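# Place the plate on the scale platform by suction

## Task

Set the plate down on the scale's platform so that no part of it sticks out past the platform's edge. It must stay there without the robot holding it, so release the suction and move the tool away once it is placed.

## Robot and tools

Robot: one arm with seven joints (waist, shoulder, upper arm roll, elbow, forearm roll, wrist pitch, wrist roll). Instead of fingers it carries a vacuum suction cup. The controlled point is the cup point, the centre of the cup's rim when nothing touches it. The cup opens along the cup point's own +z axis. About 7 cm behind the rim the tool widens, and its body and wrist camera stick out up to roughly 8 cm sideways, so keep that clear of the scale and the table.

Frames: results report the cup point in the scene frame. Its origin is on the table surface directly under the arm base, +z is up, and +y lies to the left when facing along +x. end_effector_position is in metres and end_effector_quat_wxyz is the orientation as w,x,y,z. The base may sit slightly tilted, and reported positions get less accurate at long reach.

Row format (used by both execute_actions and move): one flat list of 7 numbers for the single arm, each in [-1, 1], ordered dx, dy, dz, rx, ry, rz, suction. The first six are an offset, not a pose. They are expressed in the cup point's own axes and measured from the cup point's pose at the start of the action, which for the first action of a call is the last pose a result reported. A value of 1.0 means 0.6 m for dx, dy, dz or 180 degrees for the rotation part; rx, ry, rz form a single rotation vector. dz positive pushes along the cup's facing direction. The seventh number sets suction as a fraction of full vacuum (1 is about 55 kPa below ambient); 0.05 or less switches it off, and the setting persists until changed.

execute_actions(actions): a list of actions. Each action is a table of up to 15 rows, one row per control step of 1/30 s; if fewer rows are given, the final row is held for the remaining steps. All rows in an action are offsets from that action's start pose, not from the previous row. An empty list just returns the current state and images. Each step, the commanded pose is clipped to within 70 mm and 16 degrees of the measured pose, so a large offset is reached gradually, and after the action the arm continues only as far as the last clipped pose; send the remainder in the next action. Step readings list the cup position at some steps; HELD marks steps where the row was partly held back.

move(target, speed, blocking): target is one 7-number row, an offset from the pose in the latest result that reports one. The cup point follows a straight path toward it, taking 0.5 to 10 s (cut off at 10 s), turning the shorter way. speed is the path's top speed in m/s, 0.002 to 0.5, default 0.25; rotation is capped at twice that in rad/s. The actual motion can lag, stray and overshoot that speed, especially with the arm near straight. The path ignores obstacles, so faster moves and targets set deeper past a contact press harder. Suction is sent at the start and not waited for. With blocking=false the result comes after 0.5 s while motion continues; use wait or stop before any further moves or actions. The result adds a move: line: done (settled near target), or off_target, moving, held, fault, plus the limits that acted (paced: the sent pose was clipped; held: a check blocked some steps, after which the arm may jump faster than speed), and the remaining distance.

wait(seconds): 0 to 10; lets the arm hold its last command and returns state; it returns early if a running move finishes. stop(): brakes a running move, needing more room when fast; suction is unaffected. zoom_image(camera, region): camera is cam_high, cam_low or cam_wrist; region is [x0, y0, x1, y1] in pixels, at most 504 by 504, origin top-left; images are 672x504. Calibration (intrinsics K, distortion, T_world_to_cam) is supplied per camera and may be off by a few degrees and millimetres. finished_scene(scene): pass the current scene's number; it ends that scene irreversibly after the arm holds its last command and reports success.

Result lines: the state line with the cup pose; Hand target, the pose the controller is currently driving toward; joint positions and torques; suction_measured, the vacuum reached (near 0 if unsealed, settling up to 0.15 below the command on an airtight surface, lower with leaks, dipping up to 0.04 between pump cycles); part_present, which turns 1 at 0.50 and back to 0 below 0.45. A pose unreachable line means the clearance check altered or blocked the command (a mount under the base counts as arm).

Gripping: switch suction on and press the 29 mm rim flat onto a smooth area of the plate so it seals all round; avoid holes, seams and the plate's rim under the cup. Under vacuum the cup shortens, so the held plate sits up to about 10 mm nearer the tool. Vacuum can lift a resting object even without tool motion. To release, lower the plate until it rests on the platform, set suction to 0, then back off more than 15 mm. If the cup seals to the table it pins the tool; turn suction off.

Avoid: any contact torque reaching a joint's load limit (47.5 N m for the first four joints, 29.9 for the wrist three), which freezes the arm 10 s and drops the rest of the call; dropping, slamming or hard pushes; knocking anything off the table, which fails the job; and holding a load for long, since motors heat (MOTOR HOT from 60 °C, OVER-TEMPERATURE FAULT at 75 °C with the arm sagging). The sim keeps running while you compose replies, and the plate may occasionally be nudged by outside disturbances.

Each tool is called after "Request:" as name(argument=value, ...), one argument or row to a line, values as JSON.

## Session

Request:
execute_actions(
  actions=[],
)

Scene clock: 0.00 s.
end_effector_position=(+0.4525, -0.0120, +0.2500) suction_measured=0.00 part_present=0 end_effector_quat_wxyz=(-0.003, +0.013, +1.000, -0.005)
Joint positions: [-0.055  0.435 -0.002  1.656  0.002  1.05   3.089]
Joint velocities: [ 0.    -0.002 -0.    -0.     0.001  0.001  0.002]
Joint torques (N m, as the joint torque sensors report them, + toward a larger angle): no reading
Hand target: +0.453, -0.012, +0.250; -0.003, +0.013, +1.000, -0.005

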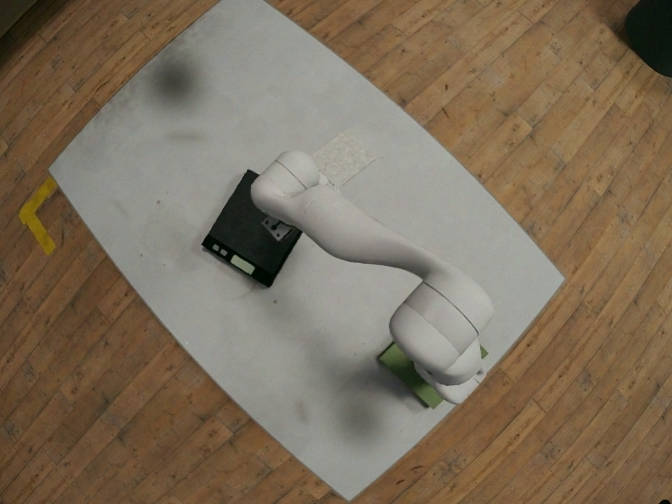

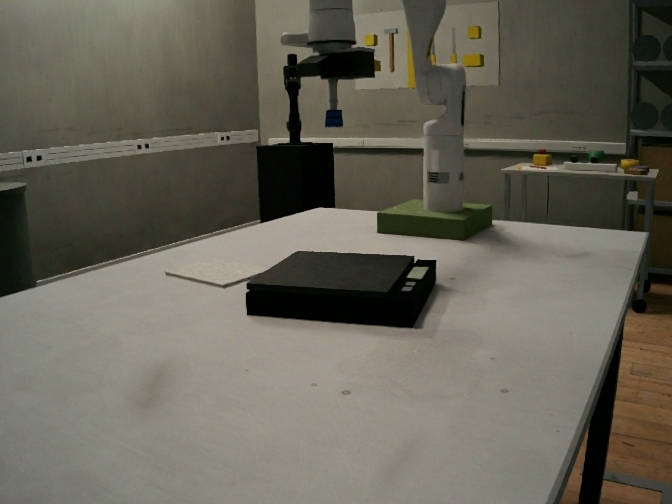

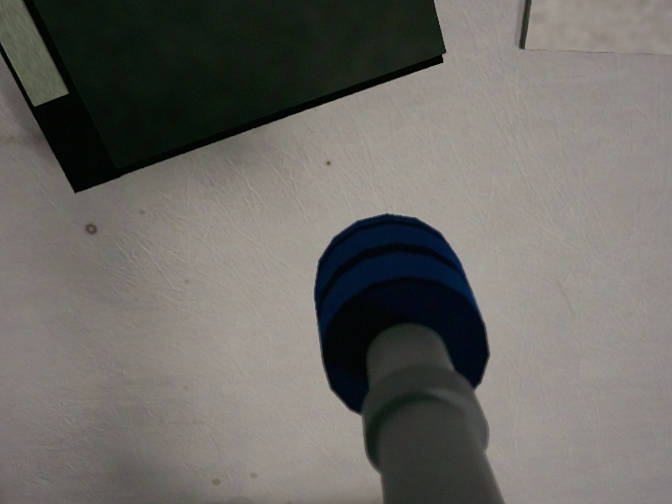

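Request:
move(
  target=[-0.2,-0.35,0,0,0,0,0],
  speed=0.4,
)

Request:
zoom_image(
  camera="cam_high",
  region=[180,100,420,300],
)

Request:
zoom_image(
  camera="cam_low",
  region=[150,230,450,340],
)

Scene clock: 1.47 s.
end_effector_position=(+0.5660, -0.2258, +0.2512) suction_measured=0.00 part_present=0 end_effector_quat_wxyz=(-0.003, +0.013, +1.000, -0.005)
Joint positions: [ 0.285  0.796  0.059  0.997 -0.042  1.347  3.482]
Joint velocities: [ 0.003  0.013  0.    -0.005 -0.001  0.002  0.   ]
Joint torques (N m, as the joint torque sensors report them, + toward a larger angle): [ -0.09 -20.58   0.77  -7.67   0.42   0.09   0.21]
Hand target: +0.566, -0.226, +0.250; -0.004, +0.013, +1.000, -0.005
Off the commanded pose: 0.001 m, 0 deg.
move: done
camera_calibration (this result's frames):
cam_wrist: T_world_to_cam=[[-0.0889446, -0.99603, 0.0036057, -0.16297], [-0.926535, 0.0840662, 0.366696, 0.455648], [-0.365544, 0.0292749, -0.930334, 0.549063], [0, 0, 0, 1]] pos_world=[0.608385, -0.216701, 0.344314]

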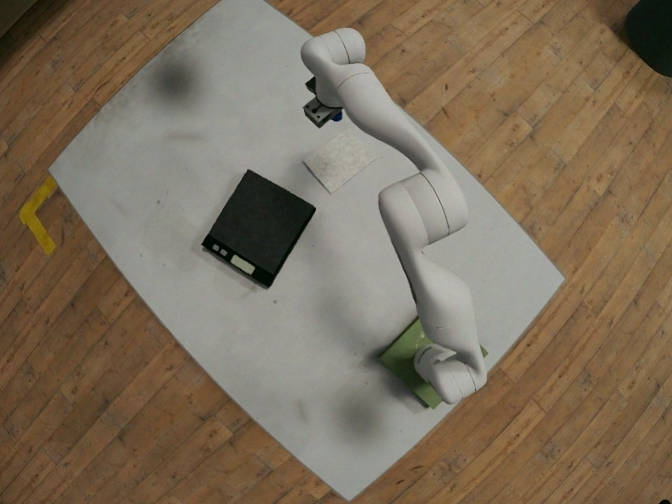

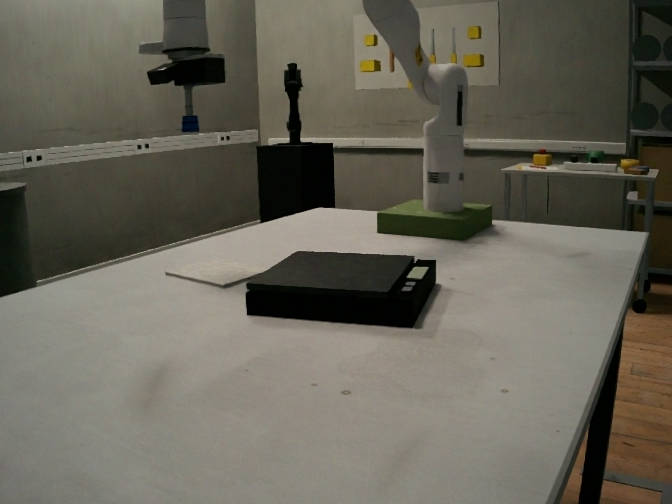

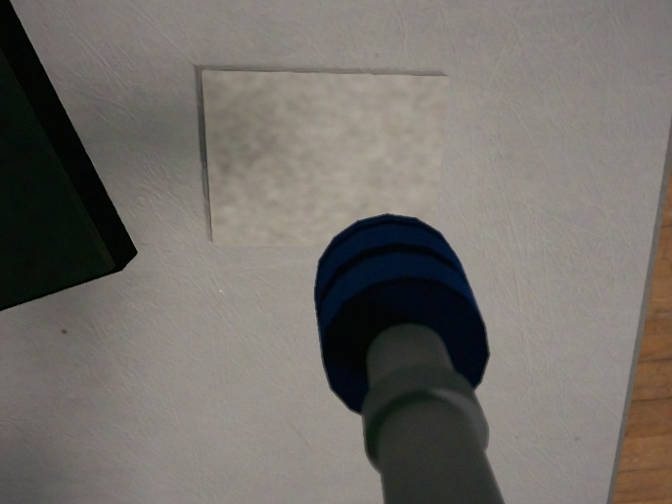

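Region (180, 100, 420, 300) of cam_high's 672x504 image, scaled by 2.100, with more detail than that image has.

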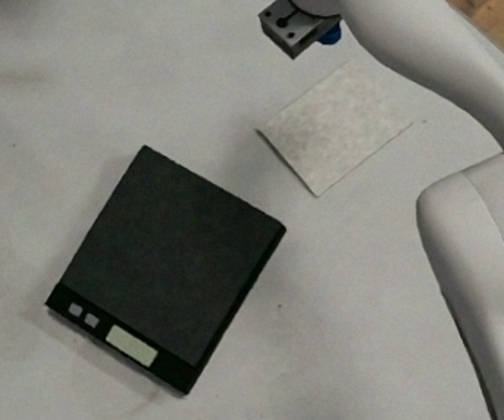

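Region (150, 230, 450, 340) of cam_low's 672x504 image, scaled by 1.680, with more detail than that image has; it fills the top 185 rows of this view, and the rest is white.

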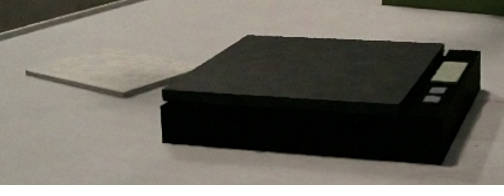

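Request:
move(
  target=[0.04,0.043,0.385,0,0,0,0],
  speed=0.3,
)

Scene clock: 3.07 s.
end_effector_position=(+0.5410, -0.2007, +0.0204) suction_measured=0.00 part_present=0 end_effector_quat_wxyz=(-0.003, +0.013, +1.000, -0.005)
Joint positions: [ 0.262  1.017  0.036  1.36  -0.044  0.763  3.459]
Joint velocities: [-0.     0.006  0.001 -0.001 -0.    -0.    -0.001]
Joint torques (N m, as the joint torque sensors report them, + toward a larger angle): [  0.13 -21.05   1.14  -6.01   0.3   -0.11   0.17]
Hand target: +0.541, -0.201, +0.020; -0.003, +0.013, +1.000, -0.005
Off the commanded pose: 0.001 m, 0 deg.
move: done
camera_calibration (this result's frames):
cam_wrist: T_world_to_cam=[[-0.0880907, -0.996109, 0.00278473, -0.13987], [-0.926882, 0.082992, 0.366062, 0.514922], [-0.364869, 0.0296656, -0.930586, 0.324205], [0, 0, 0, 1]] pos_world=[0.583243, -0.191678, 0.113597]

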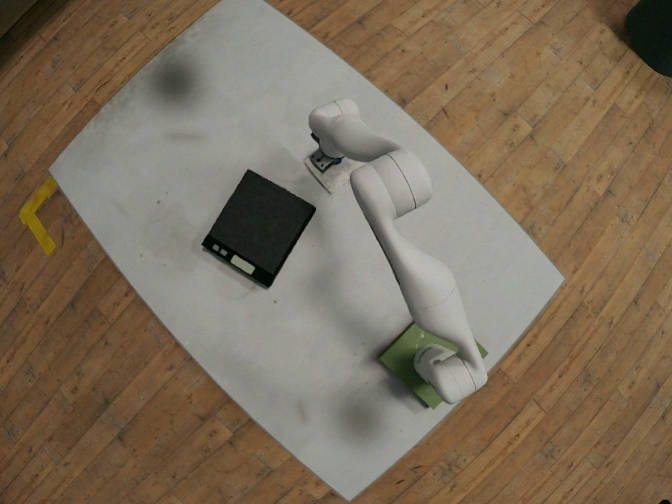

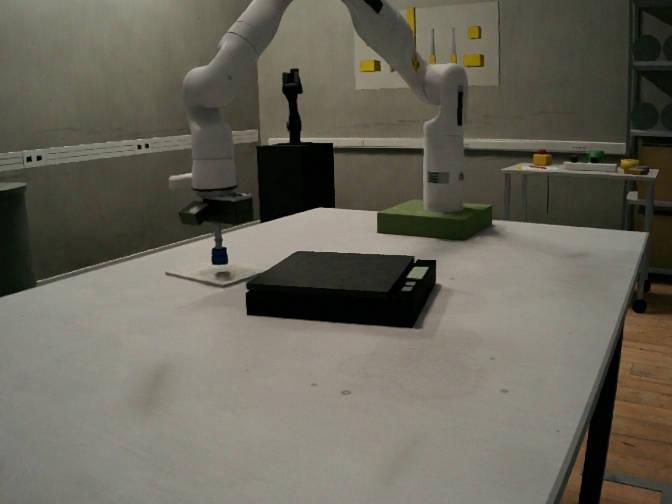

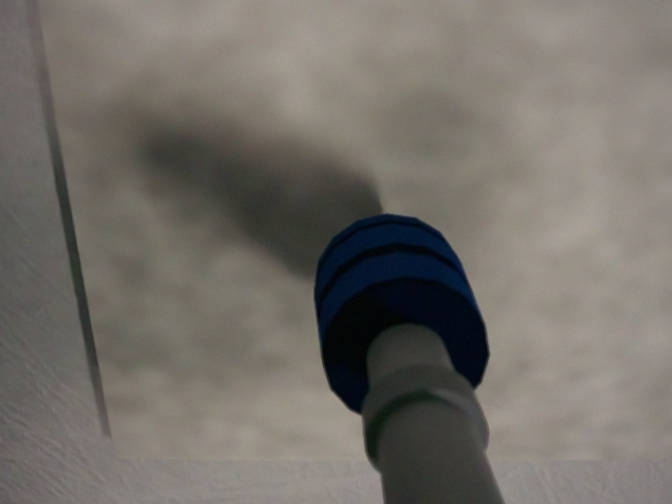

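Request:
move(
  target=[0,0,0.033,0,0,0,1],
  speed=0.03,
)

Scene clock: 4.07 s.
end_effector_position=(+0.5405, -0.2007, +0.0003) suction_measured=0.55 part_present=1 end_effector_quat_wxyz=(-0.003, +0.013, +1.000, -0.004)
Joint positions: [ 0.263  1.053  0.035  1.358 -0.045  0.73   3.46 ]
Joint velocities: [-0.    -0.001 -0.001 -0.002  0.    -0.     0.001]
Joint torques (N m, as the joint torque sensors report them, + toward a larger angle): [  0.14 -22.01   1.26  -5.96   0.31  -0.15   0.1 ]
Hand target: +0.541, -0.201, +0.001; -0.003, +0.013, +1.000, -0.005
Off the commanded pose: 0.000 m, 0 deg.
move: done
camera_calibration (this result's frames):
cam_wrist: T_world_to_cam=[[-0.088076, -0.996111, 0.00250673, -0.139873], [-0.92665, 0.0828571, 0.36668, 0.521728], [-0.365462, 0.0299729, -0.930344, 0.305718], [0, 0, 0, 1]] pos_world=[0.582868, -0.191721, 0.0934662]

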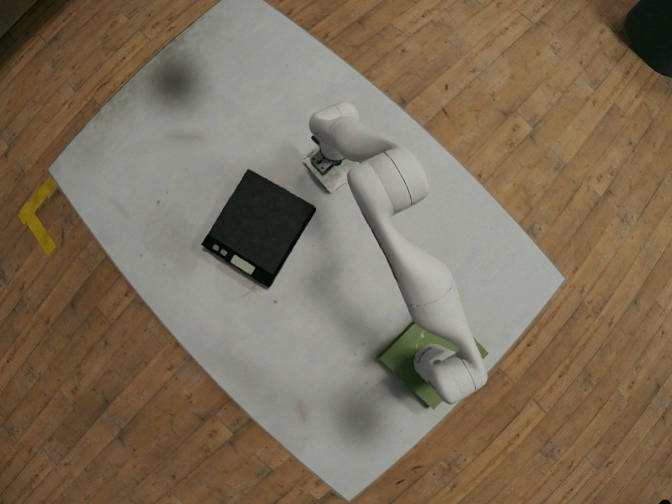

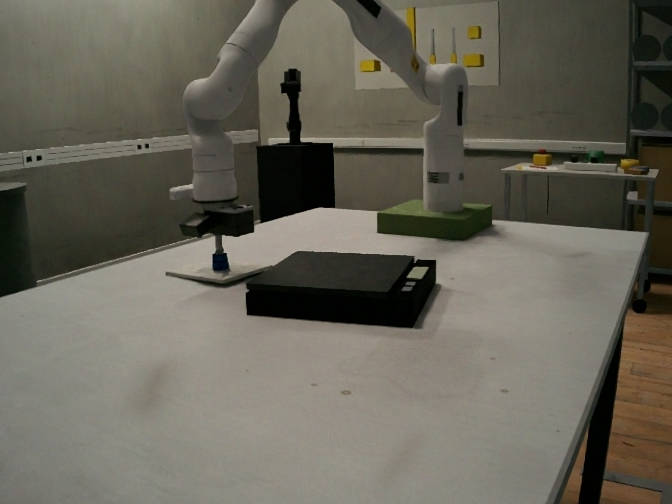

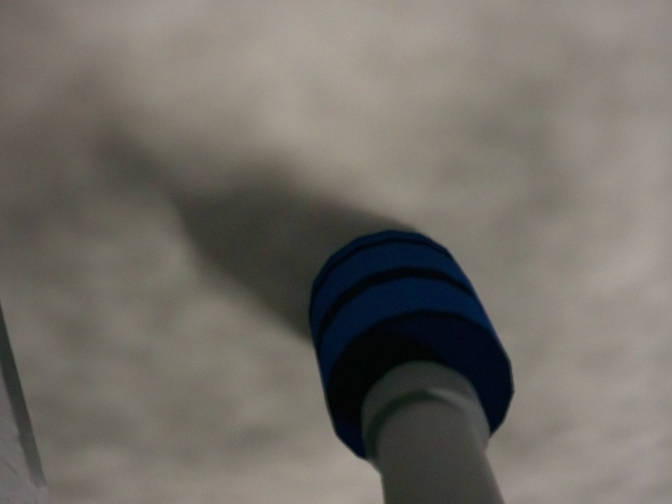

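Request:
move(
  target=[0,0,-0.12,0,0,0,1],
  speed=0.15,
)

Scene clock: 4.97 s.
end_effector_position=(+0.5411, -0.2003, +0.0721) suction_measured=0.99 part_present=1 end_effector_quat_wxyz=(-0.003, +0.013, +1.000, -0.005)
Joint positions: [ 0.259  0.931  0.041  1.351 -0.043  0.859  3.458]
Joint velocities: [-0.    -0.003  0.001  0.001 -0.     0.     0.001]
Joint torques (N m, as the joint torque sensors report them, + toward a larger angle): [  0.17 -21.13   1.06  -6.45   0.35  -0.18   0.06]
Hand target: +0.541, -0.200, +0.072; -0.003, +0.013, +1.000, -0.005
Off the commanded pose: 0.000 m, 0 deg.
move: done
camera_calibration (this result's frames):
cam_wrist: T_world_to_cam=[[-0.0881396, -0.996104, 0.00276025, -0.139536], [-0.926487, 0.0829968, 0.36706, 0.495804], [-0.365859, 0.0297952, -0.930193, 0.372888], [0, 0, 0, 1]] pos_world=[0.583481, -0.191253, 0.165254]

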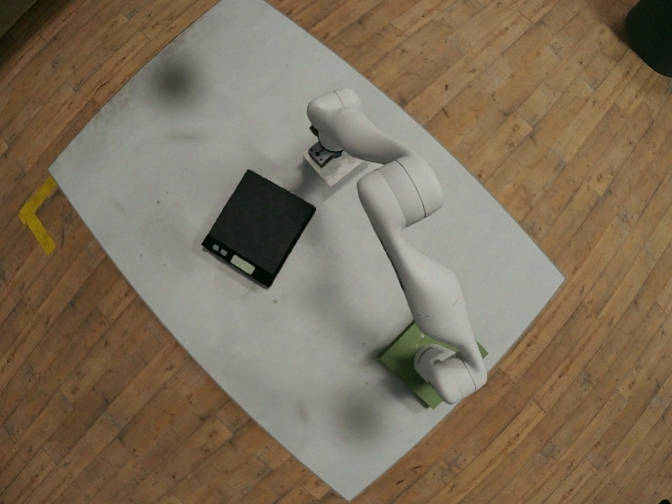

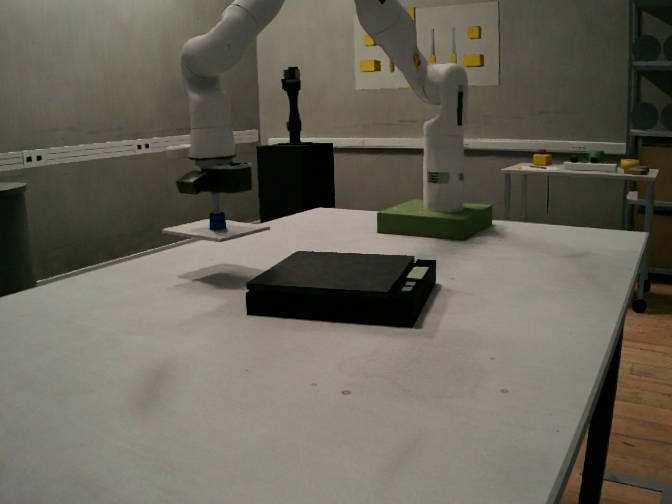

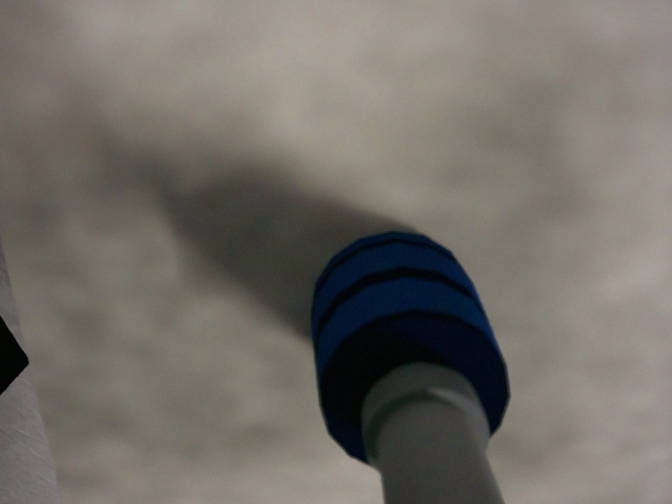

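Request:
move(
  target=[-0.02,0.433,0.015,0,0,-0.12,1],
  speed=0.3,
)

Request:
zoom_image(
  camera="cam_high",
  region=[180,140,340,300],
)

Request:
zoom_image(
  camera="cam_low",
  region=[220,200,460,340],
)

Scene clock: 6.37 s.
end_effector_position=(+0.5609, +0.0589, +0.0611) suction_measured=0.99 part_present=1 end_effector_quat_wxyz=(-0.004, -0.175, +0.985, -0.004)
Joint positions: [-0.165  0.921 -0.027  1.41   0.03   0.809  3.322]
Joint velocities: [-0.007  0.003 -0.004 -0.     0.003  0.001 -0.002]
Joint torques (N m, as the joint torque sensors report them, + toward a larger angle): [  0.25 -21.     0.78  -6.2    0.41  -0.19   0.19]
Hand target: +0.561, +0.059, +0.061; -0.004, -0.175, +0.985, -0.004
Off the commanded pose: 0.001 m, 0 deg.
move: done
camera_calibration (this result's frames):
cam_wrist: T_world_to_cam=[[0.283986, -0.958828, -0.000580755, -0.090308], [-0.891059, -0.264138, 0.369115, 0.497104], [-0.354071, -0.104306, -0.929384, 0.363381], [0, 0, 0, 1]] pos_world=[0.597258, 0.0826169, 0.15418]

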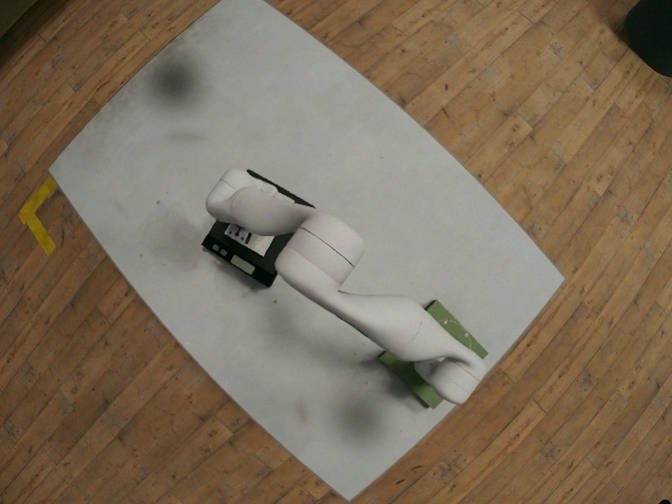

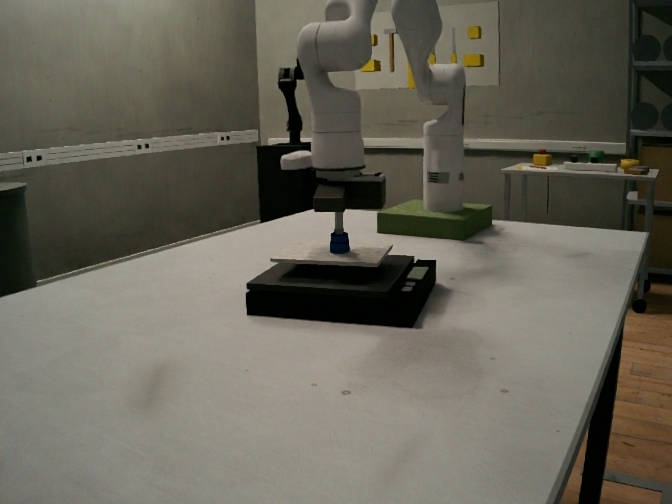

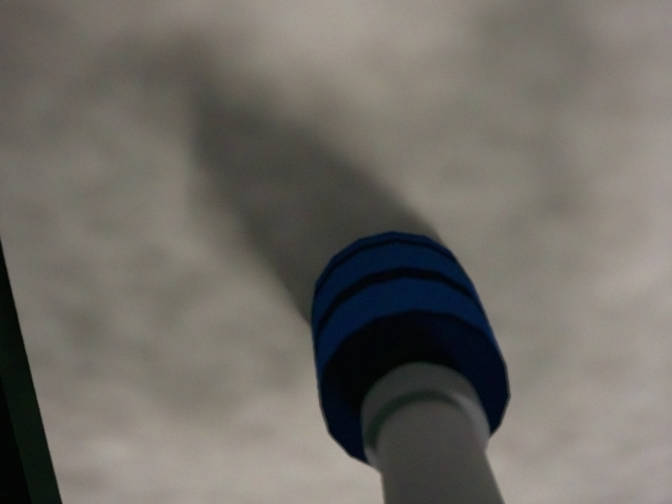

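Region (180, 140, 340, 300) of cam_high's 672x504 image, scaled by 3.150, with more detail than that image has.

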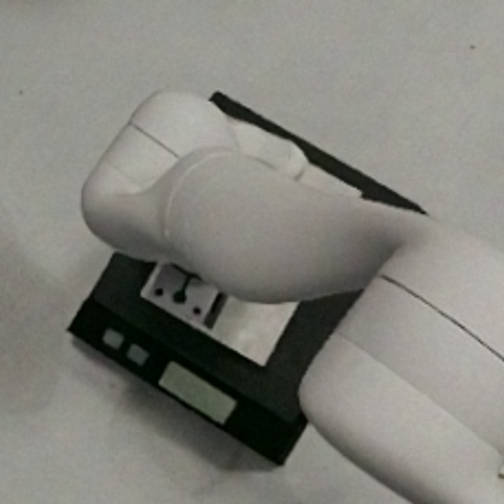

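Region (220, 200, 460, 340) of cam_low's 672x504 image, scaled by 2.100, with more detail than that image has; it fills the top 294 rows of this view, and the rest is white.

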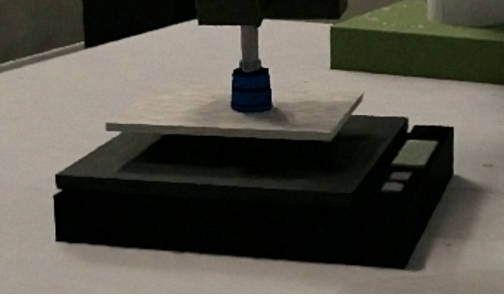

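Request:
move(
  target=[0,0,0.033,0,0,0,1],
  speed=0.03,
)

Request:
zoom_image(
  camera="cam_low",
  region=[220,200,460,340],
)

Scene clock: 7.37 s.
end_effector_position=(+0.5607, +0.0588, +0.0414) suction_measured=0.96 part_present=1 end_effector_quat_wxyz=(-0.003, -0.175, +0.985, -0.003)
Joint positions: [-0.165  0.954 -0.026  1.415  0.031  0.771  3.321]
Joint velocities: [-0.     0.002  0.001  0.     0.    -0.001 -0.   ]
Joint torques (N m, as the joint torque sensors report them, + toward a larger angle): [  0.02 -21.09   0.61  -6.12   0.34  -0.24   0.12]
Hand target: +0.561, +0.059, +0.041; -0.004, -0.175, +0.985, -0.003
Off the commanded pose: 0.000 m, 0 deg.
move: done
camera_calibration (this result's frames):
cam_wrist: T_world_to_cam=[[0.284005, -0.958823, -0.000653106, -0.0904074], [-0.891118, -0.264202, 0.368926, 0.50425], [-0.353907, -0.104195, -0.929459, 0.344932], [0, 0, 0, 1]] pos_world=[0.597096, 0.0824792, 0.13451]

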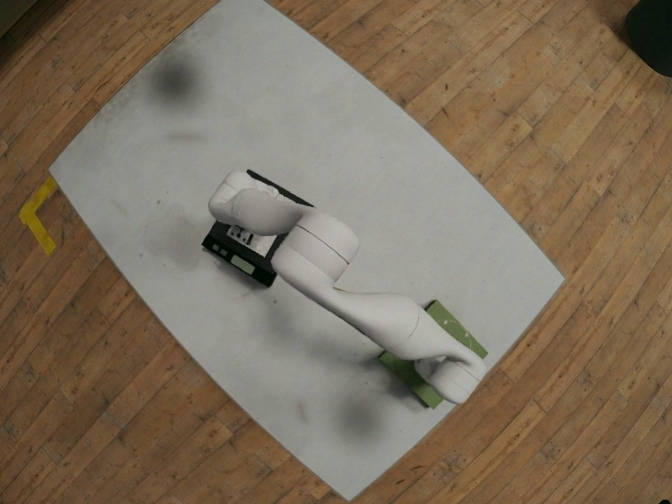

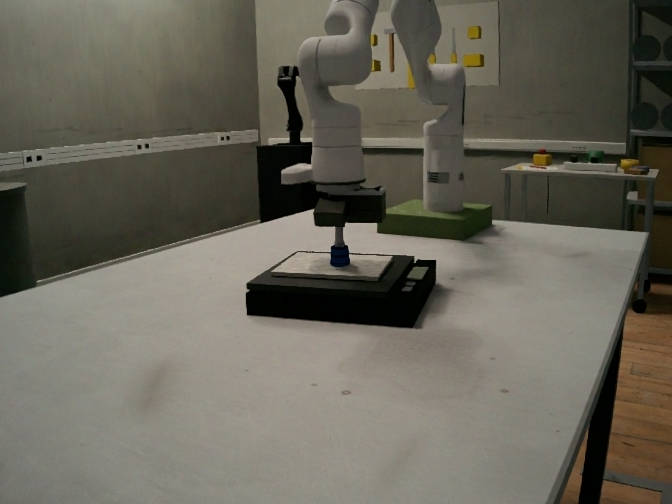

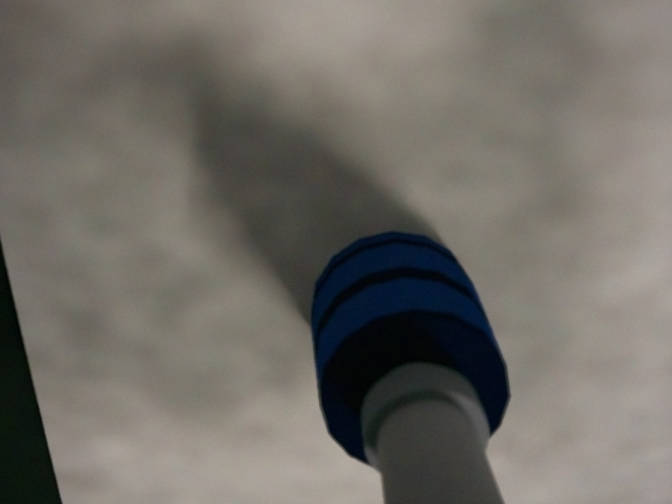

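Region (220, 200, 460, 340) of cam_low's 672x504 image, scaled by 2.100, with more detail than that image has; it fills the top 294 rows of this view, and the rest is white.

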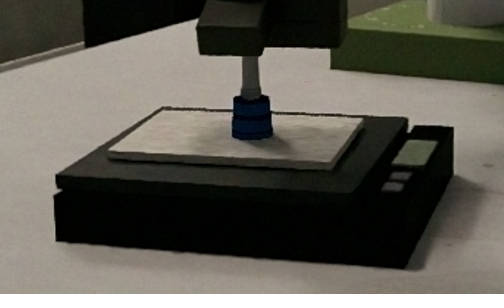

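Request:
execute_actions(
  actions=[
    [[0,0,0.002,0,0,0,1],[0,0,0.003,0,0,0,1],[0,0,0.004,0,0,0,1],[0,0,0.005,0,0,0,1],[0,0,0.005,0,0,0,1],[0,0,0.005,0,0,0,1],[0,0,0.005,0,0,0,1],[0,0,0.005,0,0,0,1],[0,0,0.005,0,0,0,0]],
    [[0,0,0,0,0,0,0]],
  ],
)

Request:
move(
  target=[0,0,-0.35,0,0,0,0],
  speed=0.3,
)

Scene clock: 8.47 s.
end_effector_position=(+0.5630, +0.0592, +0.0435) suction_measured=0.00 part_present=0 end_effector_quat_wxyz=(+0.000, -0.175, +0.985, -0.004)
Joint positions: [-0.165  0.951 -0.026  1.414  0.031  0.768  3.32 ]
Joint velocities: [-0.    -0.    -0.    -0.    -0.001  0.     0.001]
Joint torques (N m, as the joint torque sensors report them, + toward a larger angle): [  0.05 -17.74   0.66  -5.46   0.38  -0.71   0.07]
Hand target: +0.562, +0.059, +0.041; -0.001, -0.175, +0.985, -0.003
Off the commanded pose: 0.002 m, 0 deg.
Step readings (end_effector_position; steps 1 to 15: 1st action; 16 to 30: 2nd action):
0: (+0.5607, +0.0588, +0.0414)
1: (+0.5607, +0.0588, +0.0411)
2: (+0.5607, +0.0588, +0.0406)
4: (+0.5609, +0.0588, +0.0399)
8: (+0.5615, +0.0588, +0.0400)
15: (+0.5620, +0.0591, +0.0413)
16: (+0.5622, +0.0591, +0.0417)
17: (+0.5625, +0.0592, +0.0428)
19: (+0.5631, +0.0592, +0.0436)
23: (+0.5630, +0.0592, +0.0435)
30: end_effector_position above
camera_calibration (this result's frames):
cam_wrist: T_world_to_cam=[[0.284055, -0.958808, 0.00031796, -0.0906926], [-0.893748, -0.264661, 0.362173, 0.507468], [-0.34717, -0.103161, -0.932111, 0.343969], [0, 0, 0, 1]] pos_world=[0.598726, 0.0828346, 0.136854]

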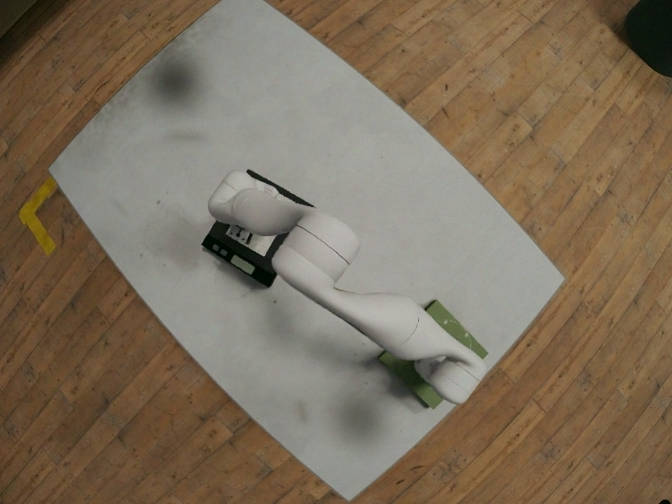

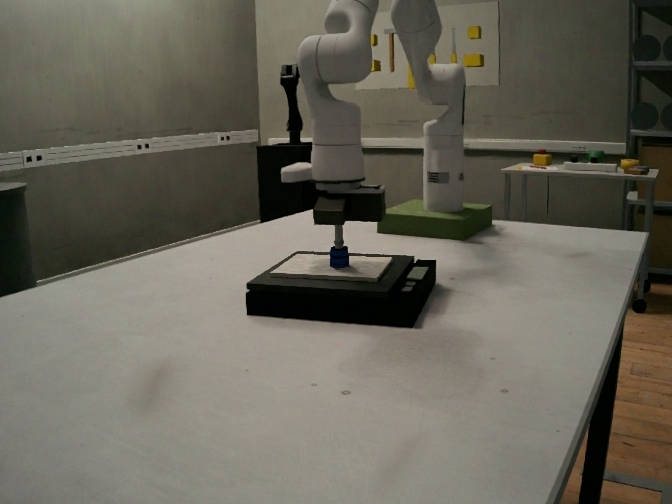

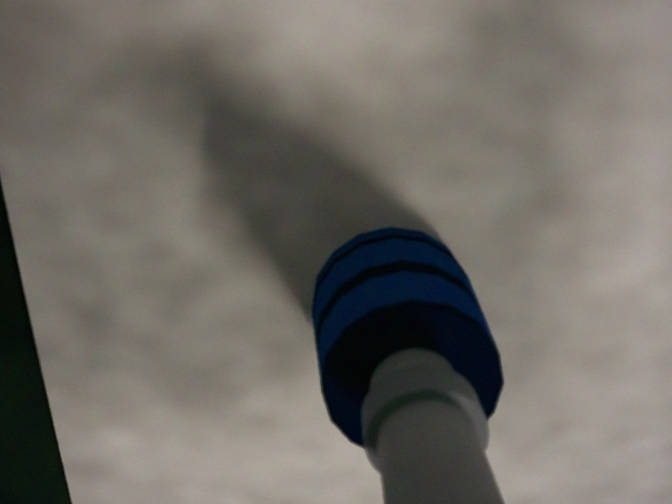

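Scene clock: 9.63 s.
end_effector_position=(+0.5635, +0.0604, +0.2535) suction_measured=0.00 part_present=0 end_effector_quat_wxyz=(+0.000, -0.174, +0.985, -0.004)
Joint positions: [-0.167  0.675 -0.023  1.213  0.017  1.244  3.332]
Joint velocities: [-0.    -0.001 -0.001 -0.001  0.001 -0.     0.   ]
Joint torques (N m, as the joint torque sensors report them, + toward a larger angle): [  0.02 -18.82   0.75  -7.91   0.2   -0.25   0.1 ]
Hand target: +0.563, +0.060, +0.254; +0.000, -0.174, +0.985, -0.004
Off the commanded pose: 0.001 m, 0 deg.
move: done
camera_calibration (this result's frames):
cam_wrist: T_world_to_cam=[[0.283463, -0.958982, 0.00125232, -0.0896307], [-0.89393, -0.263761, 0.36238, 0.432127], [-0.347185, -0.103841, -0.93203, 0.540031], [0, 0, 0, 1]] pos_world=[0.599189, 0.0841011, 0.346843]

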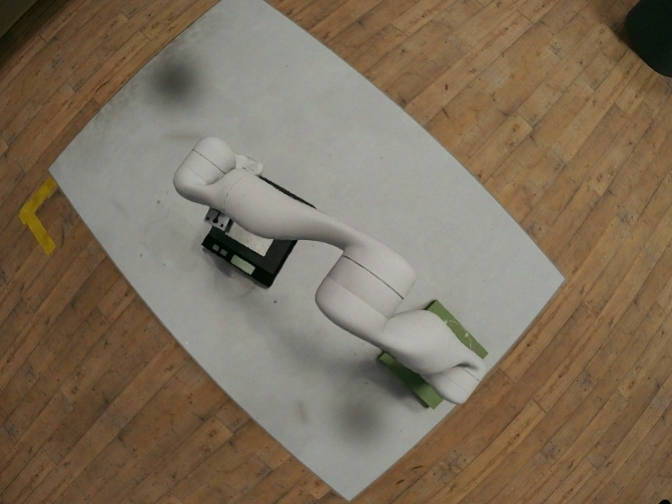

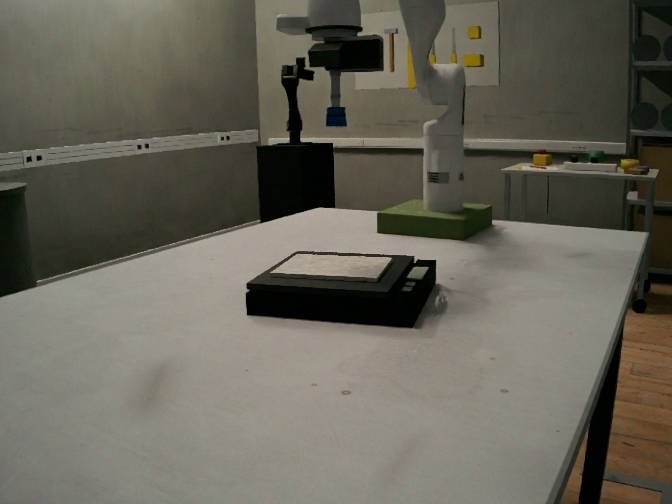

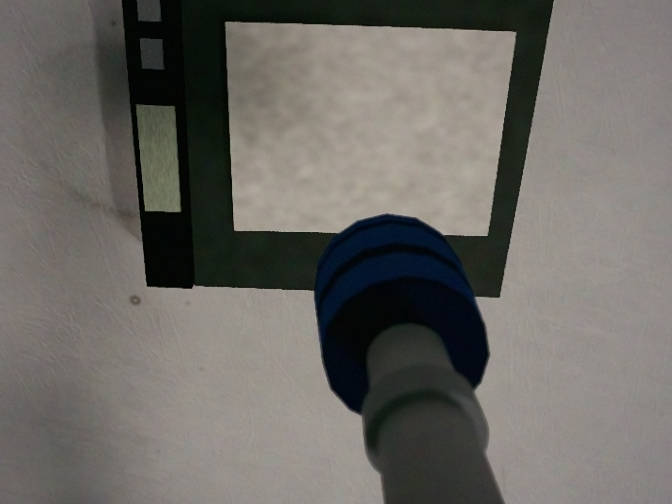

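Request:
finished_scene(
  scene=1,
)

The scene is finished: the task was done.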